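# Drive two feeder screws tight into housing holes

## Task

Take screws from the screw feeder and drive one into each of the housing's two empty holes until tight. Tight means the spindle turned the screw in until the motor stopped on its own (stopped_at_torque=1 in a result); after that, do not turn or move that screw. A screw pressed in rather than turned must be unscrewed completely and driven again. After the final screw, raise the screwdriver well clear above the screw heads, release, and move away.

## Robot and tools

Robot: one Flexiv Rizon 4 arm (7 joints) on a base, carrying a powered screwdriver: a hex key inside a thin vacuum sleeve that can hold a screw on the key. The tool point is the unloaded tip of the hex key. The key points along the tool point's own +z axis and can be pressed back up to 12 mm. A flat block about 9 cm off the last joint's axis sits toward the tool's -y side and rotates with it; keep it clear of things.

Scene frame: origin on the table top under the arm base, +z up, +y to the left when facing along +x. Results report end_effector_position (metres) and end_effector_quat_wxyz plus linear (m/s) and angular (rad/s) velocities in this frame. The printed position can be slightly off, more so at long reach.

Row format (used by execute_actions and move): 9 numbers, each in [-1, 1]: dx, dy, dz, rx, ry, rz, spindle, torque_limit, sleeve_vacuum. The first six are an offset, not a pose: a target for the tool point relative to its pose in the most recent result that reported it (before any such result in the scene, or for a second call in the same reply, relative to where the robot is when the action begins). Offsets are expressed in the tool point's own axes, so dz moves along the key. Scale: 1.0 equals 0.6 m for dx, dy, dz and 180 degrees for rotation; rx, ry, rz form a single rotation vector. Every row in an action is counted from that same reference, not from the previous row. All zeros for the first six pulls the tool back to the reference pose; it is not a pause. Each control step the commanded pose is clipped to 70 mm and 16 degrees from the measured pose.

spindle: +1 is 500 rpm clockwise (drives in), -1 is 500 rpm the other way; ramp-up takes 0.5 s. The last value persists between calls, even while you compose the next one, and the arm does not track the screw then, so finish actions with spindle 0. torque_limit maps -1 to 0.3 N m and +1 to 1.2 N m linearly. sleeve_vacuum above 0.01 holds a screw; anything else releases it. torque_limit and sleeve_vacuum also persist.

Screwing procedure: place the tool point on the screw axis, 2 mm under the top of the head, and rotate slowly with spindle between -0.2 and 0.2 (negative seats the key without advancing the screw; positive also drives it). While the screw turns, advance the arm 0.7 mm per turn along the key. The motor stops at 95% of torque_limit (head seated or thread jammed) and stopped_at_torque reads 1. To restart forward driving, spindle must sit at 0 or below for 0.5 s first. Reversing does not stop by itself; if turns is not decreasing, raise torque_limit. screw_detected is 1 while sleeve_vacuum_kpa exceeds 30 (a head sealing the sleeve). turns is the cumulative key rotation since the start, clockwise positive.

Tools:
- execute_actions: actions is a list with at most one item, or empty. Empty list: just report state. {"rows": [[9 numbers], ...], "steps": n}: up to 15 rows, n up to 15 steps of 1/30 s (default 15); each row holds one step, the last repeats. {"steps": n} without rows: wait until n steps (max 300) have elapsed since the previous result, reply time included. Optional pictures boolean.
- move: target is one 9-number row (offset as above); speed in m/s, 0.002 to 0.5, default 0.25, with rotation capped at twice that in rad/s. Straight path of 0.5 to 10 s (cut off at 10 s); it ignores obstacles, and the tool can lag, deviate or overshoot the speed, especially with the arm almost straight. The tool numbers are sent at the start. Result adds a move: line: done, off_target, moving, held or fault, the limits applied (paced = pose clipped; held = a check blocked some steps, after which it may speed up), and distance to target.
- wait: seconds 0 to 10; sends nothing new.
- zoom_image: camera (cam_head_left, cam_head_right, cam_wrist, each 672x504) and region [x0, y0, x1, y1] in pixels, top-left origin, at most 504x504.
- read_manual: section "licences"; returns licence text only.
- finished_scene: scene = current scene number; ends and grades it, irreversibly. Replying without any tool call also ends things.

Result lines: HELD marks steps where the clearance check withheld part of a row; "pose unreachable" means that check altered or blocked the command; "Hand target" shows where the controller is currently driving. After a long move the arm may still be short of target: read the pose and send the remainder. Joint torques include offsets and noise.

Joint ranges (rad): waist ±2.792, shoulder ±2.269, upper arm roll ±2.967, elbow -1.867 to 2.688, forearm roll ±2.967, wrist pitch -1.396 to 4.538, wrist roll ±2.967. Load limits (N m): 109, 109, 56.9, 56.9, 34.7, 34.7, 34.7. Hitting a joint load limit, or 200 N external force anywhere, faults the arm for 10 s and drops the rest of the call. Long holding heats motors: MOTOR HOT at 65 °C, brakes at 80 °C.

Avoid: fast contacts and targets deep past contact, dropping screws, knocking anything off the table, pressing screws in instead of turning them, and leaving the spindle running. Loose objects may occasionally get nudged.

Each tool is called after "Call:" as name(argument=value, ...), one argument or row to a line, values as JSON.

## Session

Call:
execute_actions(
  actions=[],
)

Scene clock: 0.00 s of 6600.00 s.
end_effector_position=(+0.3333, +0.0417, +0.5345) sleeve_vacuum_kpa=0 screw_detected=0 stopped_at_torque=0 turns=0.00 end_effector_quat_wxyz=(+0.007, +0.707, +0.705, -0.055) end_effector_velocity=(+0.000, +0.000, +0.000) end_effector_angular_velocity=(+0.000, -0.001, +0.000)
Joint positions: [ 0.434  0.565 -0.16   1.709 -0.092 -0.419 -1.314]
Joint velocities: [-0.     0.     0.     0.    -0.     0.001  0.   ]
Joint torques (N m, as the joint torque sensors report them, + toward a larger angle): no reading
Motor temperatures (°C, as the motors report them): [33 32 34 34 33 36 36]
Hand target: +0.333, +0.042, +0.535; +0.007, +0.707, +0.705, -0.055

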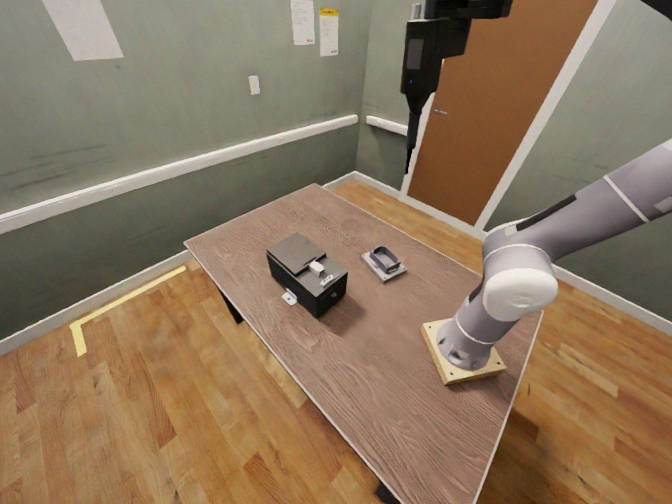

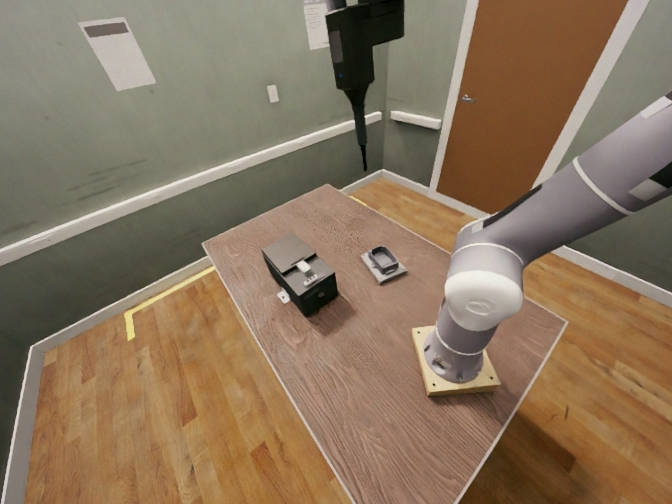

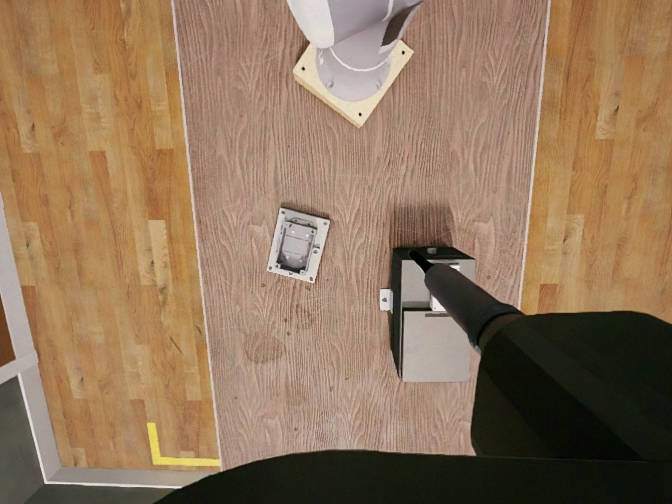

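Call:
move(
  target=[0.252,0.225,0.5,-0.0216,0.028,-0.001,0,0,0],
)

Call:
wait(
  seconds=0.3,
)

Call:
zoom_image(
  camera="cam_wrist",
  region=[340,190,460,290],
)

Call:
zoom_image(
  camera="cam_wrist",
  region=[60,100,260,300],
)

Scene clock: 10.47 s of 6600.00 s.
end_effector_position=(+0.4484, +0.1645, +0.2137) sleeve_vacuum_kpa=0 screw_detected=0 stopped_at_torque=0 turns=0.00 end_effector_quat_wxyz=(+0.001, +0.707, +0.707, +0.000) end_effector_velocity=(+0.001, +0.001, -0.000) end_effector_angular_velocity=(+0.001, -0.001, +0.000)
Joint positions: [ 0.509  0.203 -0.114  2.318  0.041  0.64  -1.204]
Joint velocities: [ 0.    -0.002  0.    -0.001  0.001  0.003 -0.001]
Joint torques (N m, as the joint torque sensors report them, + toward a larger angle): [ -0.75  26.03  -1.35 -28.55  -2.85   5.64  -0.02]
Motor temperatures (°C, as the motors report them): [33 32 34 36 33 36 36]
Hand target: +0.449, +0.165, +0.214; +0.001, +0.707, +0.707, +0.000
Off the commanded pose: 0.001 m, 0 deg.
After step 90, 5.50 s passed at rest.
move: done

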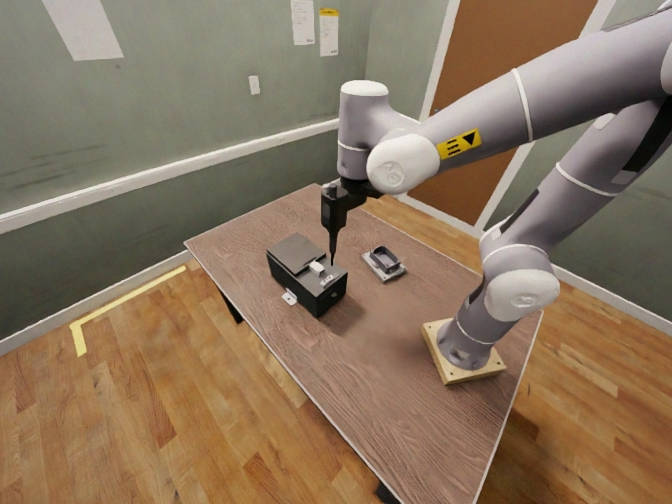

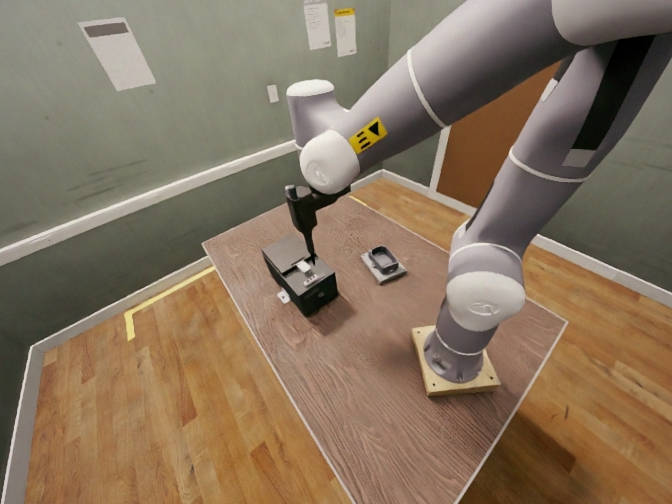

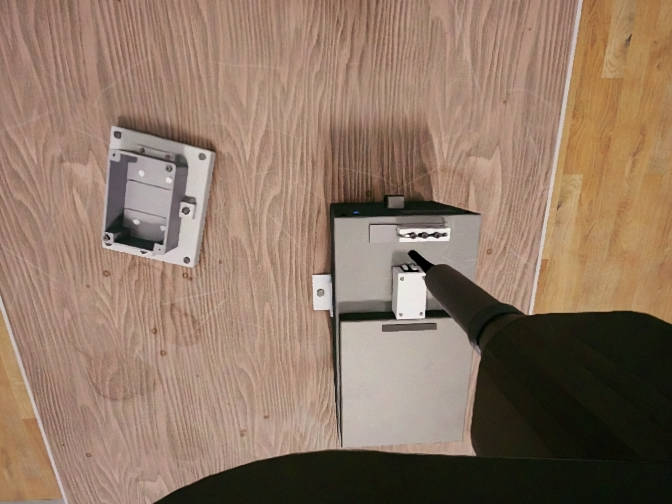

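Scene clock: 10.77 s of 6600.00 s.
end_effector_position=(+0.4485, +0.1645, +0.2137) sleeve_vacuum_kpa=0 screw_detected=0 stopped_at_torque=0 turns=0.00 end_effector_quat_wxyz=(+0.001, +0.707, +0.707, +0.000) end_effector_velocity=(-0.000, -0.000, -0.000) end_effector_angular_velocity=(-0.000, +0.000, -0.000)
Joint positions: [ 0.509  0.203 -0.114  2.318  0.041  0.641 -1.204]
Joint velocities: [-0.  0. -0.  0. -0.  0. -0.]
Joint torques (N m, as the joint torque sensors report them, + toward a larger angle): [ -1.55  24.94  -1.42 -28.57  -2.7    5.5   -0.32]
Motor temperatures (°C, as the motors report them): [33 32 34 36 33 36 36]
Hand target: +0.449, +0.165, +0.214; +0.001, +0.707, +0.707, +0.000
Off the commanded pose: 0.001 m, 0 deg.
Steps of this call (steps 1 to 9: nothing new was sent). Readings (end_effector_position | what the end effector reports):
1: (+0.4485, +0.1645, +0.2137) | sleeve_vacuum_kpa=0 screw_detected=0 stopped_at_torque=0 turns=0.00
2: (+0.4485, +0.1645, +0.2137) | sleeve_vacuum_kpa=0 screw_detected=0 stopped_at_torque=0 turns=0.00
4: (+0.4485, +0.1645, +0.2137) | sleeve_vacuum_kpa=0 screw_detected=0 stopped_at_torque=0 turns=0.00
8: (+0.4485, +0.1645, +0.2137) | sleeve_vacuum_kpa=0 screw_detected=0 stopped_at_torque=0 turns=0.00
9: the state above

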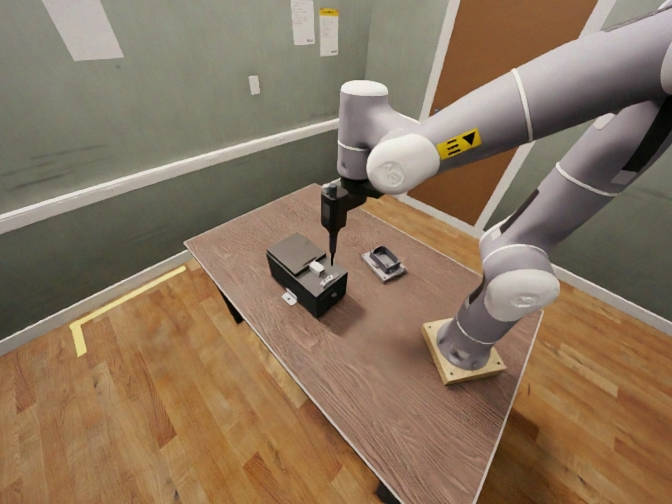

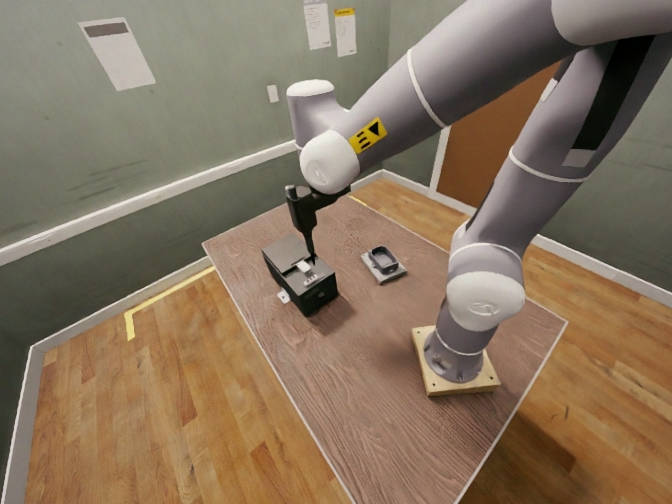

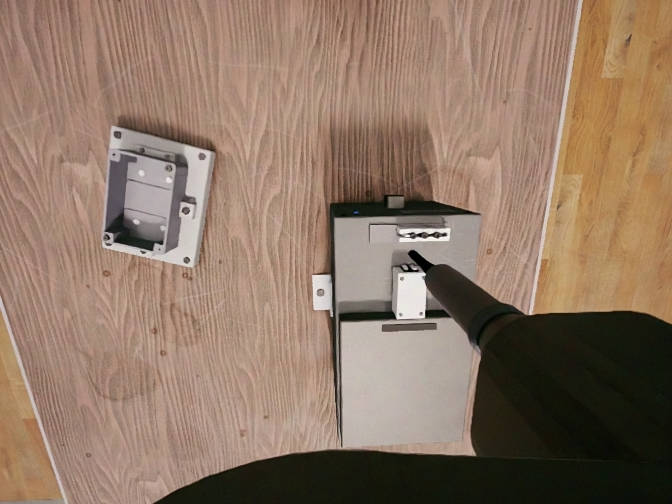

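Region (340, 190, 460, 290) of cam_wrist's 672x504 image, scaled by 4.200, with more detail than that image has.

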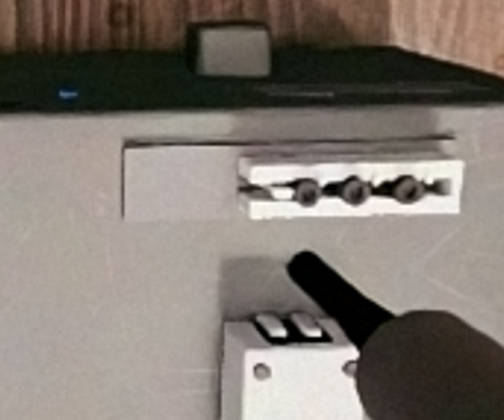

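Region (60, 100, 260, 300) of cam_wrist's 672x504 image, scaled by 2.520, with more detail than that image has.

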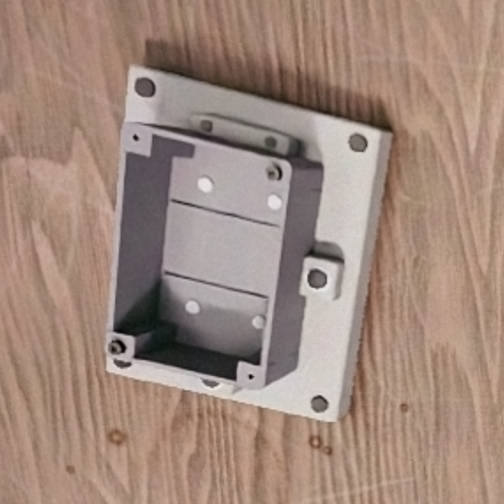

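Call:
move(
  target=[0.025,-0.0075,0.058,0.0005,0.0005,0,0,0,1],
  speed=0.04,
)

Call:
zoom_image(
  camera="cam_wrist",
  region=[380,220,450,280],
)

Call:
zoom_image(
  camera="cam_head_left",
  region=[300,255,350,295],
)

Scene clock: 18.87 s of 6600.00 s.
end_effector_position=(+0.4441, +0.1793, +0.1789) sleeve_vacuum_kpa=14 screw_detected=0 stopped_at_torque=0 turns=0.00 end_effector_quat_wxyz=(-0.000, +0.707, +0.707, +0.000) end_effector_velocity=(+0.000, +0.000, -0.000) end_effector_angular_velocity=(+0.000, -0.001, -0.000)
Joint positions: [ 0.53   0.137 -0.094  2.363  0.056  0.752 -1.178]
Joint velocities: [ 0.    -0.001  0.     0.     0.     0.002  0.   ]
Joint torques (N m, as the joint torque sensors report them, + toward a larger angle): [ -0.92  27.59  -0.32 -25.73  -2.25   5.5    0.27]
Motor temperatures (°C, as the motors report them): [33 32 34 37 33 36 36]
Hand target: +0.444, +0.179, +0.179; -0.000, +0.707, +0.707, +0.000
Off the commanded pose: 0.000 m, 0 deg.
After step 90, 3.83 s passed at rest.
move: done

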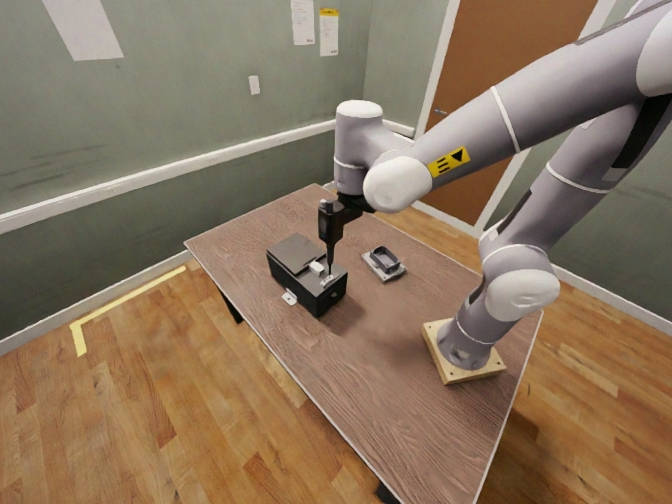

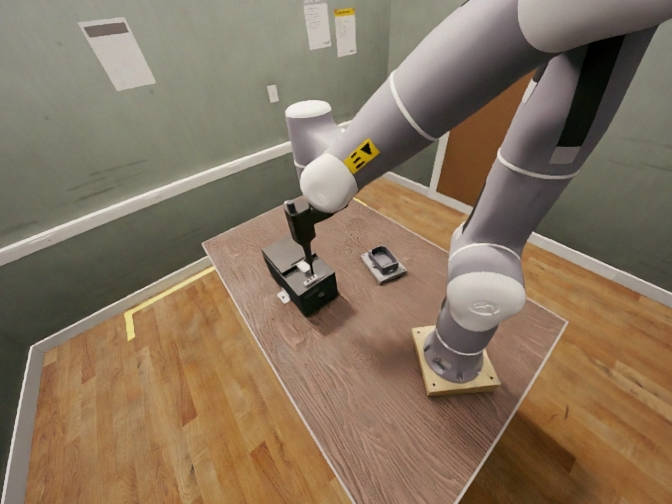

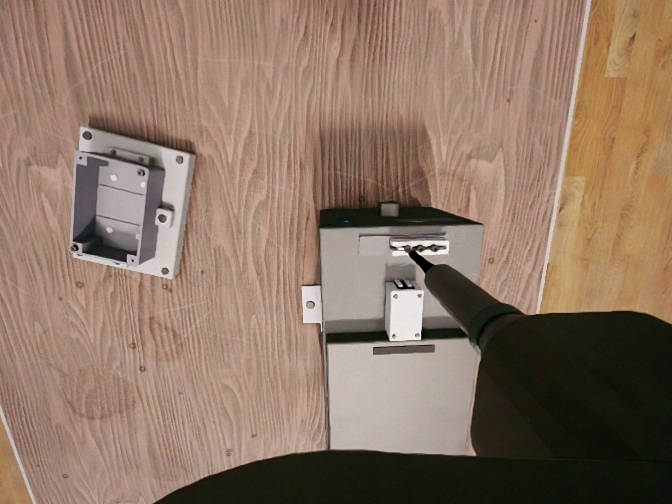

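Region (380, 220, 450, 280) of cam_wrist's 672x504 image, scaled by 7.200, with more detail than that image has; it fills the top 432 rows of this view, and the rest is white.

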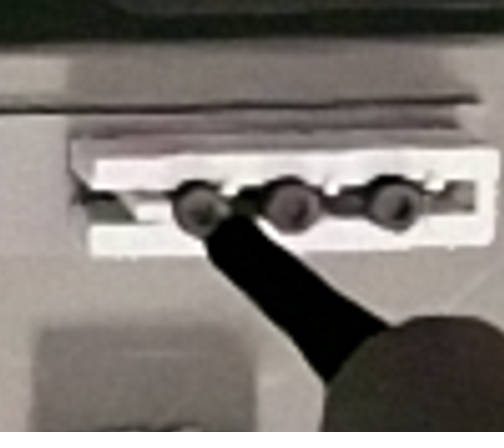

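Region (300, 255, 350, 295) of cam_head_left's 672x504 image, scaled by 10.080, with more detail than that image has; it fills the top 403 rows of this view, and the rest is white.

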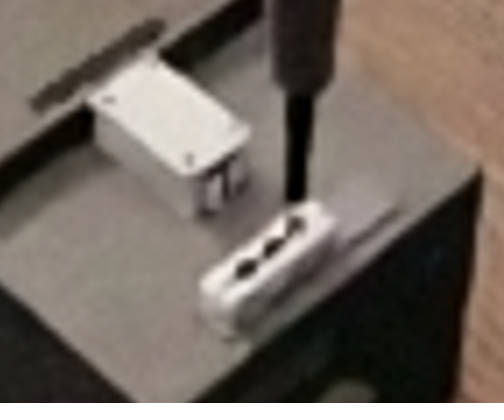

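Call:
move(
  target=[0.001,0.0002,0.022,0,0,0,-0.2,0,1],
  speed=0.01,
)

Call:
execute_actions(
  actions=[
    {"rows":[[0,0,0,0,0,0,0,0,1]],"steps":3},
  ],
  pictures=false,
)

Call:
zoom_image(
  camera="cam_wrist",
  region=[380,220,450,280],
)

Scene clock: 26.03 s of 6600.00 s.
end_effector_position=(+0.4444, +0.1798, +0.1659) sleeve_vacuum_kpa=39 screw_detected=1 stopped_at_torque=0 turns=-2.50 end_effector_quat_wxyz=(-0.000, +0.707, +0.707, +0.000) end_effector_velocity=(+0.001, +0.000, -0.000) end_effector_angular_velocity=(+0.000, -0.001, +0.000)
Joint positions: [ 0.533  0.107 -0.094  2.376  0.062  0.795 -1.18 ]
Joint velocities: [ 0.    -0.001  0.     0.     0.     0.002 -0.   ]
Joint torques (N m, as the joint torque sensors report them, + toward a larger angle): [ -1.26  25.81  -0.62 -24.3   -2.15   5.54   0.11]
Motor temperatures (°C, as the motors report them): [33 32 34 37 33 36 36]
Hand target: +0.444, +0.180, +0.166; -0.000, +0.707, +0.707, -0.000
Off the commanded pose: 0.000 m, 0 deg.
After step 90, 2.63 s passed at rest.
move: done

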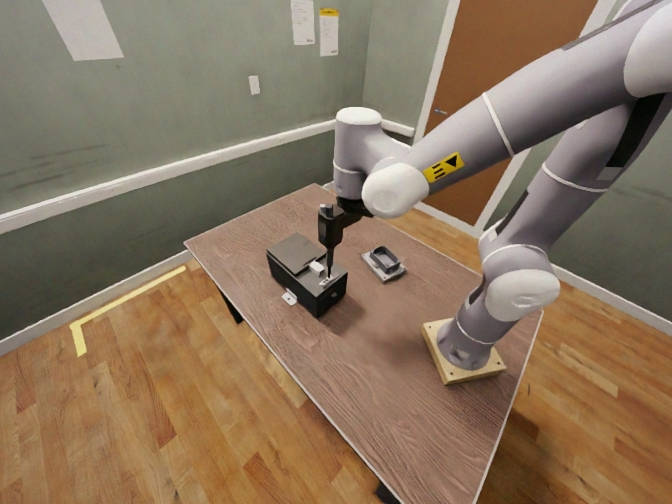

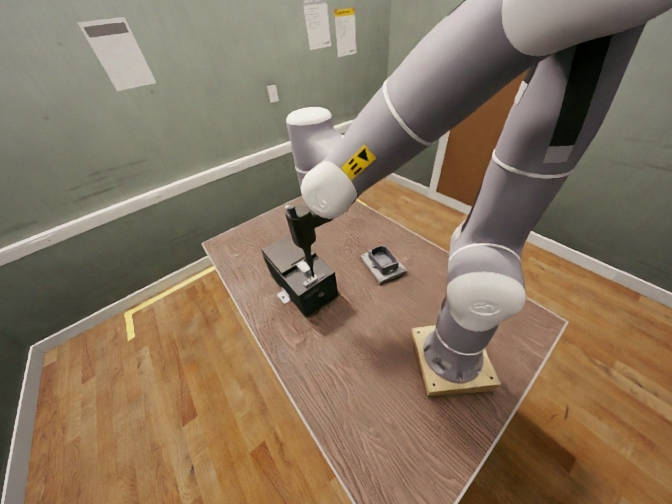

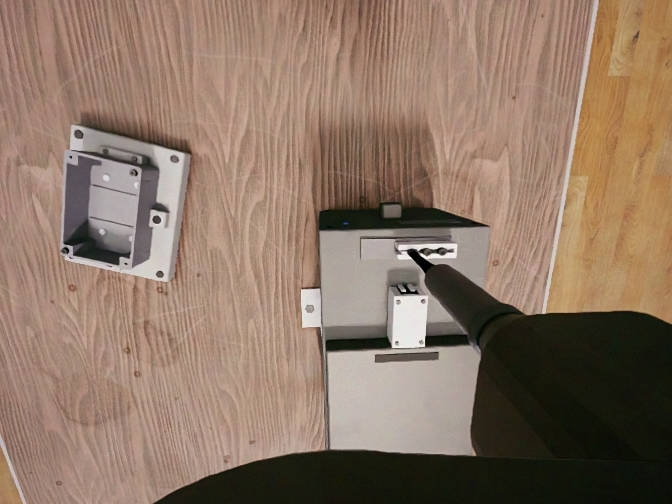

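Scene clock: 26.13 s of 6600.00 s.
end_effector_position=(+0.4444, +0.1798, +0.1659) sleeve_vacuum_kpa=39 screw_detected=1 stopped_at_torque=0 turns=-2.50 end_effector_quat_wxyz=(-0.000, +0.707, +0.707, +0.000) end_effector_velocity=(+0.000, +0.000, +0.000) end_effector_angular_velocity=(+0.000, -0.000, -0.000)
Joint positions: [ 0.533  0.107 -0.094  2.376  0.062  0.795 -1.18 ]
Joint velocities: [-0. -0. -0. -0.  0.  0.  0.]
Joint torques (N m, as the joint torque sensors report them, + toward a larger angle): [ -2.23  28.09  -0.87 -24.88  -2.7    4.87  -0.01]
Motor temperatures (°C, as the motors report them): [33 32 34 37 33 36 36]
Hand target: +0.444, +0.180, +0.166; -0.000, +0.707, +0.707, +0.000
Off the commanded pose: 0.000 m, 0 deg.
Steps of this call (steps 1 to 3: all 3 steps of this action). Readings (end_effector_position | what the end effector reports):
1: (+0.4444, +0.1798, +0.1659) | sleeve_vacuum_kpa=39 screw_detected=1 stopped_at_torque=0 turns=-2.50
2: (+0.4444, +0.1798, +0.1659) | sleeve_vacuum_kpa=39 screw_detected=1 stopped_at_torque=0 turns=-2.50
3: the state above

Region (380, 220, 450, 280) of cam_wrist's 672x504 image, scaled by 7.200, with more detail than that image has; it fills the top 432 rows of this view, and the rest is white.

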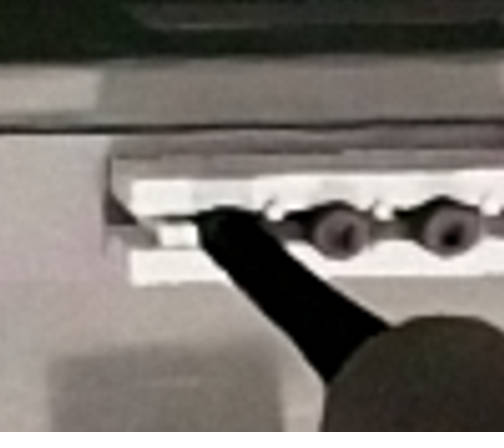

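Call:
move(
  target=[0,0,-0.06,0,0,0,0,0,1],
  speed=0.05,
)

Call:
move(
  target=[-0.17,0,0,0,0,0,0,0,1],
  speed=0.15,
)

Call:
move(
  target=[-0.32,0.06,0.168,0,0,0,0,0,1],
  speed=0.18,
)

Call:
wait(
  seconds=0.3,
)

Call:
zoom_image(
  camera="cam_wrist",
  region=[340,190,460,290],
)

Scene clock: 32.37 s of 6600.00 s.
end_effector_position=(+0.4443, +0.1799, +0.2019) sleeve_vacuum_kpa=39 screw_detected=1 stopped_at_torque=0 turns=-2.50 end_effector_quat_wxyz=(-0.001, +0.707, +0.707, +0.000) end_effector_velocity=(-0.000, -0.000, +0.000) end_effector_angular_velocity=(-0.000, +0.001, -0.000)
Joint positions: [ 0.527  0.183 -0.093  2.333  0.048  0.677 -1.171]
Joint velocities: [ 0.     0.001 -0.    -0.001 -0.    -0.004  0.   ]
Joint torques (N m, as the joint torque sensors report them, + toward a larger angle): [ -2.71  27.65  -0.3  -27.85  -3.14   4.46   0.47]
Motor temperatures (°C, as the motors report them): [33 32 34 38 33 36 36]
Hand target: +0.444, +0.180, +0.202; -0.000, +0.707, +0.707, +0.000
Off the commanded pose: 0.000 m, 0 deg.
After step 90, 2.20 s passed at rest.
move: done

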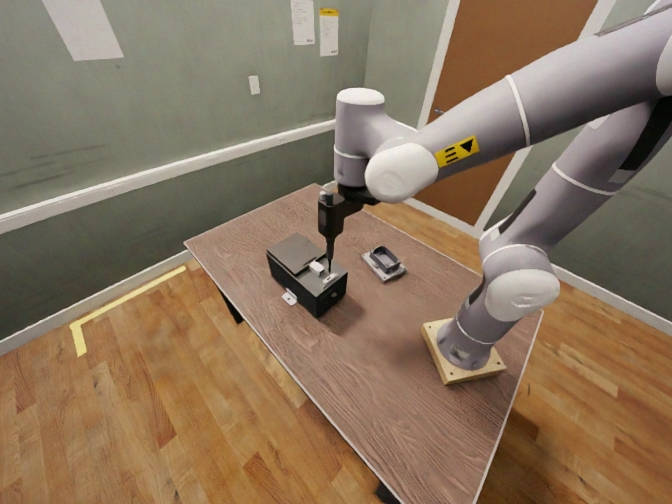

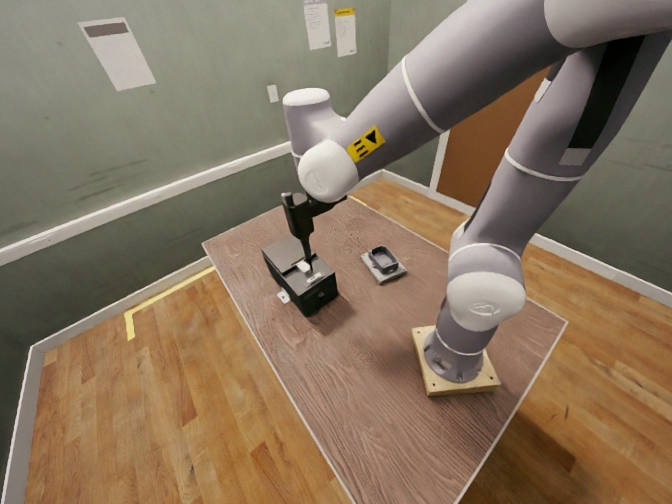

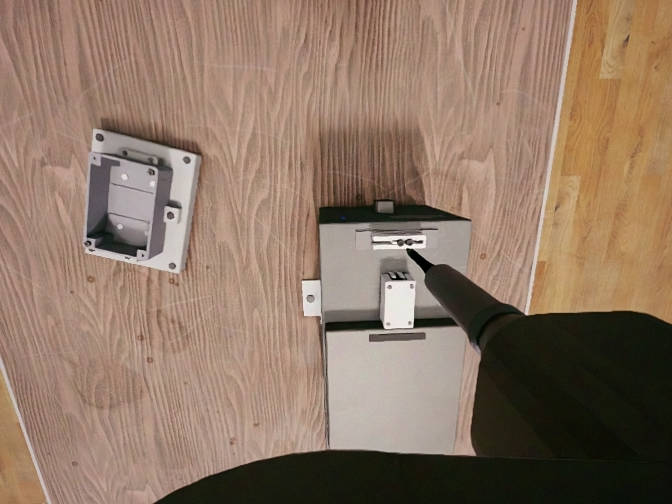

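Scene clock: 33.43 s of 6600.00 s.
end_effector_position=(+0.4440, +0.0778, +0.2018) sleeve_vacuum_kpa=39 screw_detected=1 stopped_at_torque=0 turns=-2.50 end_effector_quat_wxyz=(-0.000, +0.707, +0.707, +0.000) end_effector_velocity=(-0.000, -0.001, -0.000) end_effector_angular_velocity=(+0.000, +0.000, +0.001)
Joint positions: [ 0.422  0.208 -0.229  2.371  0.036  0.679 -1.404]
Joint velocities: [-0.    -0.    -0.003 -0.     0.    -0.    -0.004]
Joint torques (N m, as the joint torque sensors report them, + toward a larger angle): [ -2.61  23.8   -0.84 -28.1   -2.42   4.83  -0.06]
Motor temperatures (°C, as the motors report them): [33 32 34 38 33 36 36]
Hand target: +0.444, +0.078, +0.202; -0.000, +0.707, +0.707, +0.000
Off the commanded pose: 0.000 m, 0 deg.
move: done

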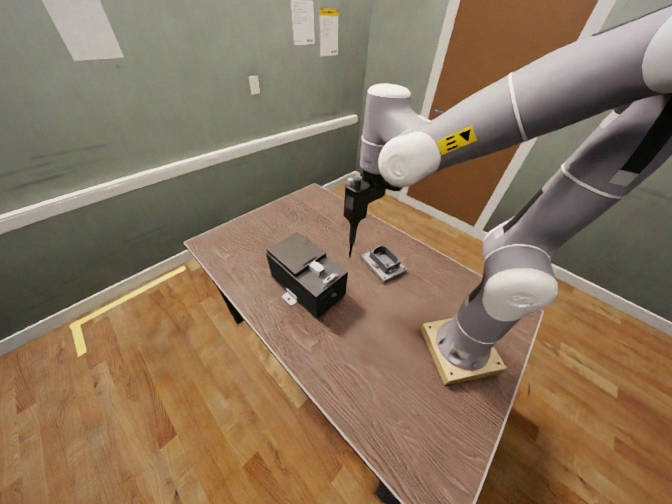

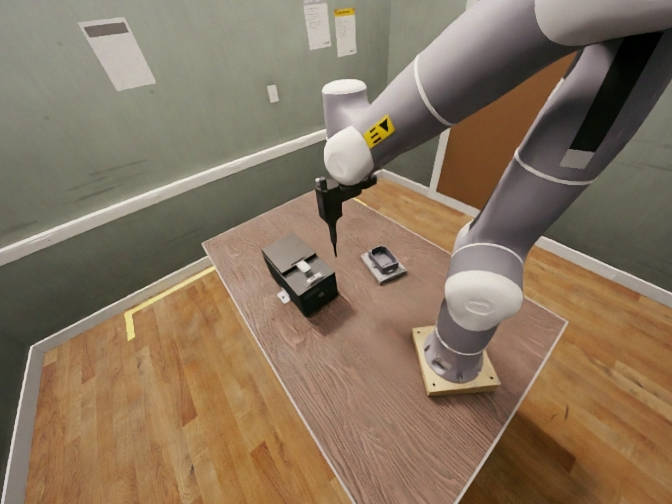

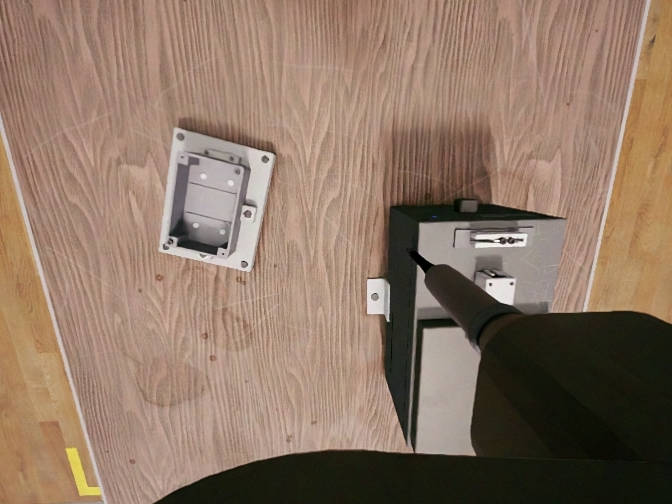

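Scene clock: 35.10 s of 6600.00 s.
end_effector_position=(+0.4795, -0.1152, +0.1009) sleeve_vacuum_kpa=39 screw_detected=1 stopped_at_torque=0 turns=-2.50 end_effector_quat_wxyz=(+0.001, +0.707, +0.707, -0.000) end_effector_velocity=(+0.001, -0.000, -0.000) end_effector_angular_velocity=(+0.002, -0.001, +0.000)
Joint positions: [ 0.234 -0.287 -0.474  2.18   0.364  0.879 -2.079]
Joint velocities: [-0.002 -0.003  0.    -0.004  0.004 -0.002 -0.005]
Joint torques (N m, as the joint torque sensors report them, + toward a larger angle): [ -3.92  36.05  -6.05 -20.92  -2.29   3.43   0.14]
Motor temperatures (°C, as the motors report them): [33 33 34 38 33 36 36]
Hand target: +0.479, -0.115, +0.101; +0.001, +0.707, +0.707, -0.000
Off the commanded pose: 0.001 m, 0 deg.
move: done

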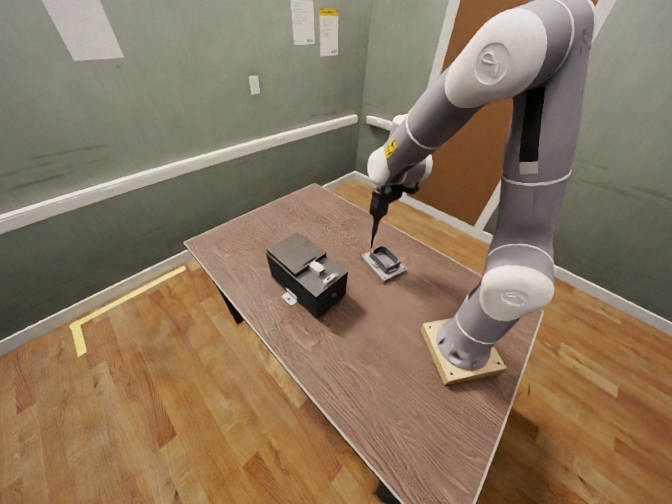

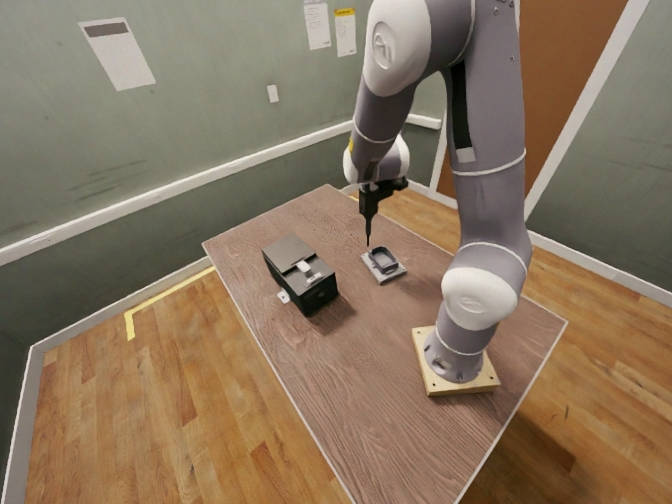

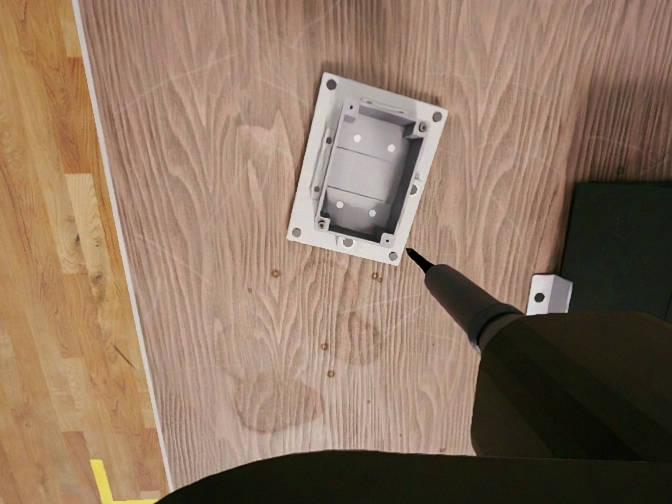

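Scene clock: 35.40 s of 6600.00 s.
end_effector_position=(+0.4795, -0.1152, +0.1008) sleeve_vacuum_kpa=39 screw_detected=1 stopped_at_torque=0 turns=-2.50 end_effector_quat_wxyz=(+0.001, +0.707, +0.707, -0.000) end_effector_velocity=(-0.000, -0.000, +0.000) end_effector_angular_velocity=(-0.000, -0.000, -0.001)
Joint positions: [ 0.233 -0.287 -0.474  2.18   0.365  0.879 -2.08 ]
Joint velocities: [-0.  0. -0.  0.  0.  0. -0.]
Joint torques (N m, as the joint torque sensors report them, + toward a larger angle): [ -4.25  36.05  -5.91 -21.18  -2.11   3.35   0.07]
Motor temperatures (°C, as the motors report them): [33 33 34 38 33 36 36]
Hand target: +0.479, -0.115, +0.101; +0.001, +0.707, +0.707, -0.000
Off the commanded pose: 0.001 m, 0 deg.
Steps of this call (steps 1 to 9: nothing new was sent). Readings (end_effector_position | what the end effector reports):
1: (+0.4795, -0.1152, +0.1008) | sleeve_vacuum_kpa=39 screw_detected=1 stopped_at_torque=0 turns=-2.50
2: (+0.4795, -0.1152, +0.1008) | sleeve_vacuum_kpa=39 screw_detected=1 stopped_at_torque=0 turns=-2.50
4: (+0.4795, -0.1152, +0.1008) | sleeve_vacuum_kpa=39 screw_detected=1 stopped_at_torque=0 turns=-2.50
8: (+0.4795, -0.1152, +0.1008) | sleeve_vacuum_kpa=39 screw_detected=1 stopped_at_torque=0 turns=-2.50
9: the state above

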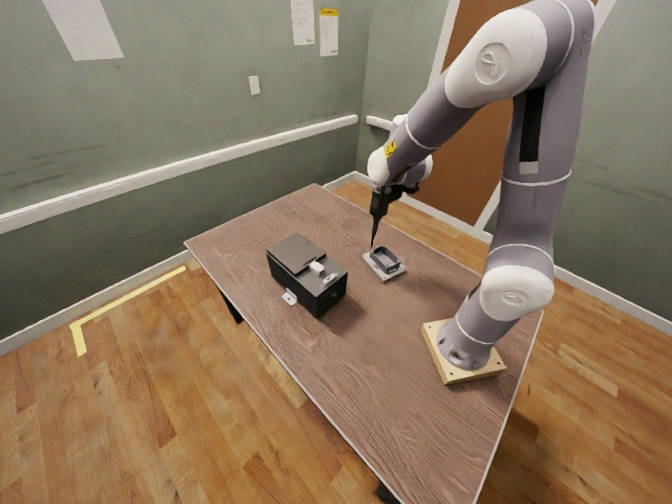

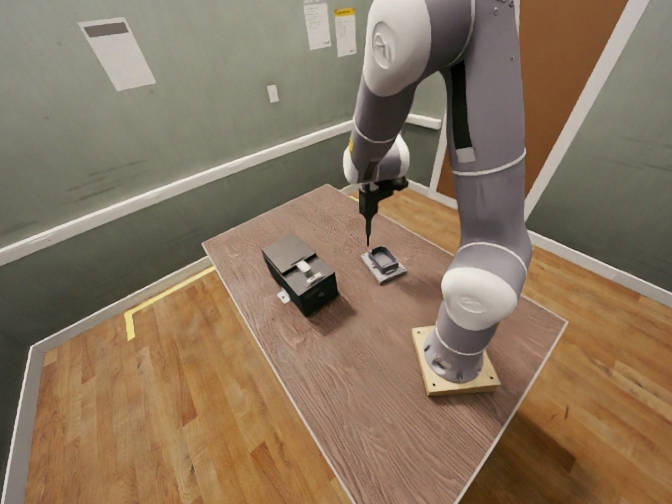

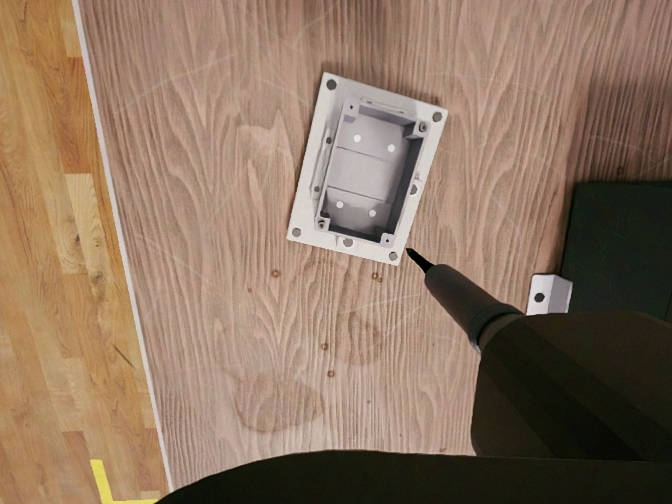

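Region (340, 190, 460, 290) of cam_wrist's 672x504 image, scaled by 4.200, with more detail than that image has.

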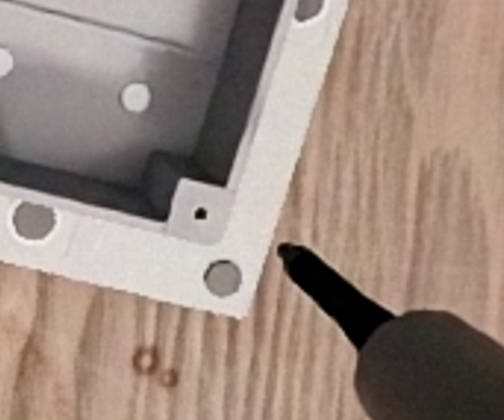

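Call:
move(
  target=[-0.0235,-0.0053,0.0155,0.0005,0.0005,0,0,0,1],
  speed=0.015,
)

Call:
zoom_image(
  camera="cam_wrist",
  region=[380,220,450,280],
)

Scene clock: 40.17 s of 6600.00 s.
end_effector_position=(+0.4761, -0.1293, +0.0915) sleeve_vacuum_kpa=39 screw_detected=1 stopped_at_torque=0 turns=-2.50 end_effector_quat_wxyz=(-0.001, +0.707, +0.707, -0.001) end_effector_velocity=(+0.000, -0.000, -0.000) end_effector_angular_velocity=(+0.001, -0.000, +0.001)
Joint positions: [ 0.202 -0.325 -0.471  2.162  0.397  0.885 -2.132]
Joint velocities: [-0.001 -0.001  0.    -0.001  0.002 -0.    -0.003]
Joint torques (N m, as the joint torque sensors report them, + toward a larger angle): [ -4.32  37.54  -6.5  -20.07  -1.98   4.89  -0.18]
Motor temperatures (°C, as the motors report them): [33 33 34 38 33 36 36]
Hand target: +0.476, -0.129, +0.092; -0.000, +0.707, +0.707, -0.000
Off the commanded pose: 0.000 m, 0 deg.
After step 90, 0.40 s passed at rest.
move: done

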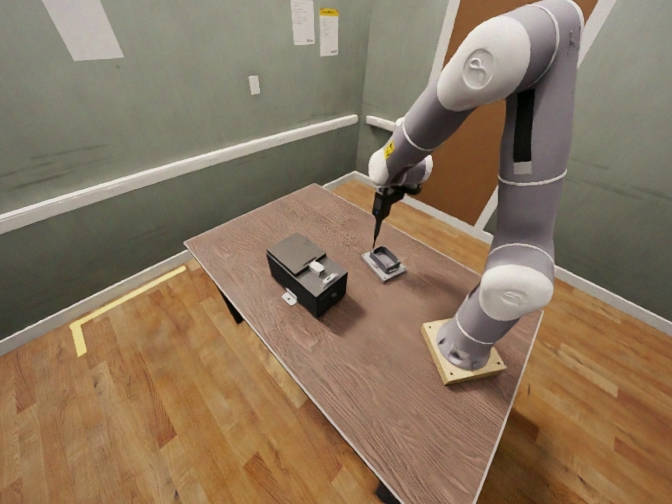

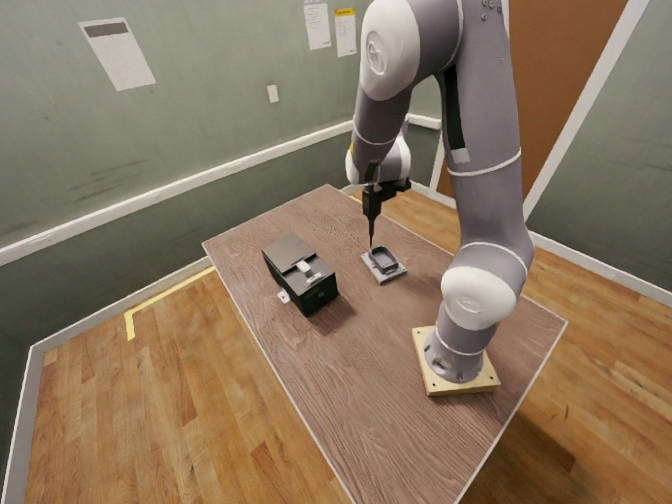

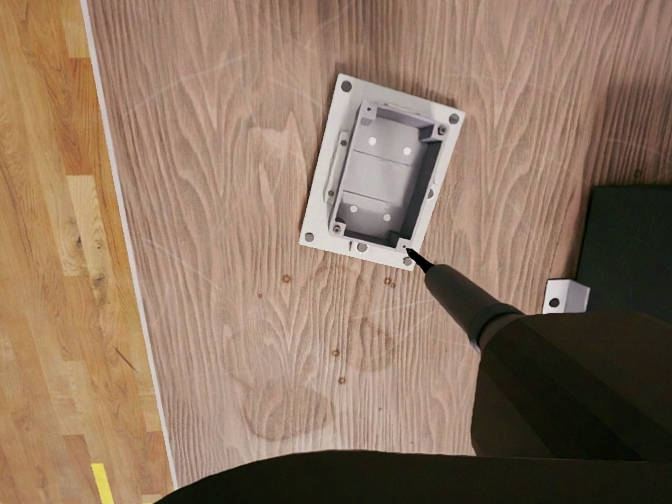

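Region (380, 220, 450, 280) of cam_wrist's 672x504 image, scaled by 7.200, with more detail than that image has; it fills the top 432 rows of this view, and the rest is white.

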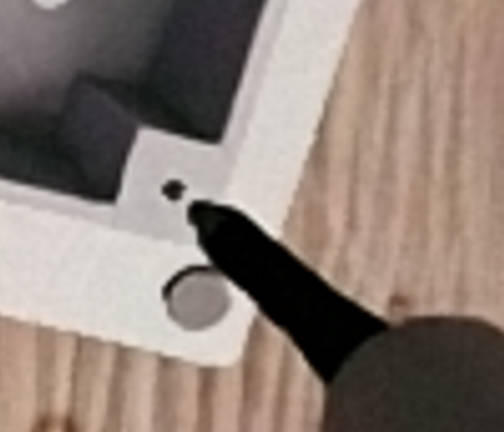

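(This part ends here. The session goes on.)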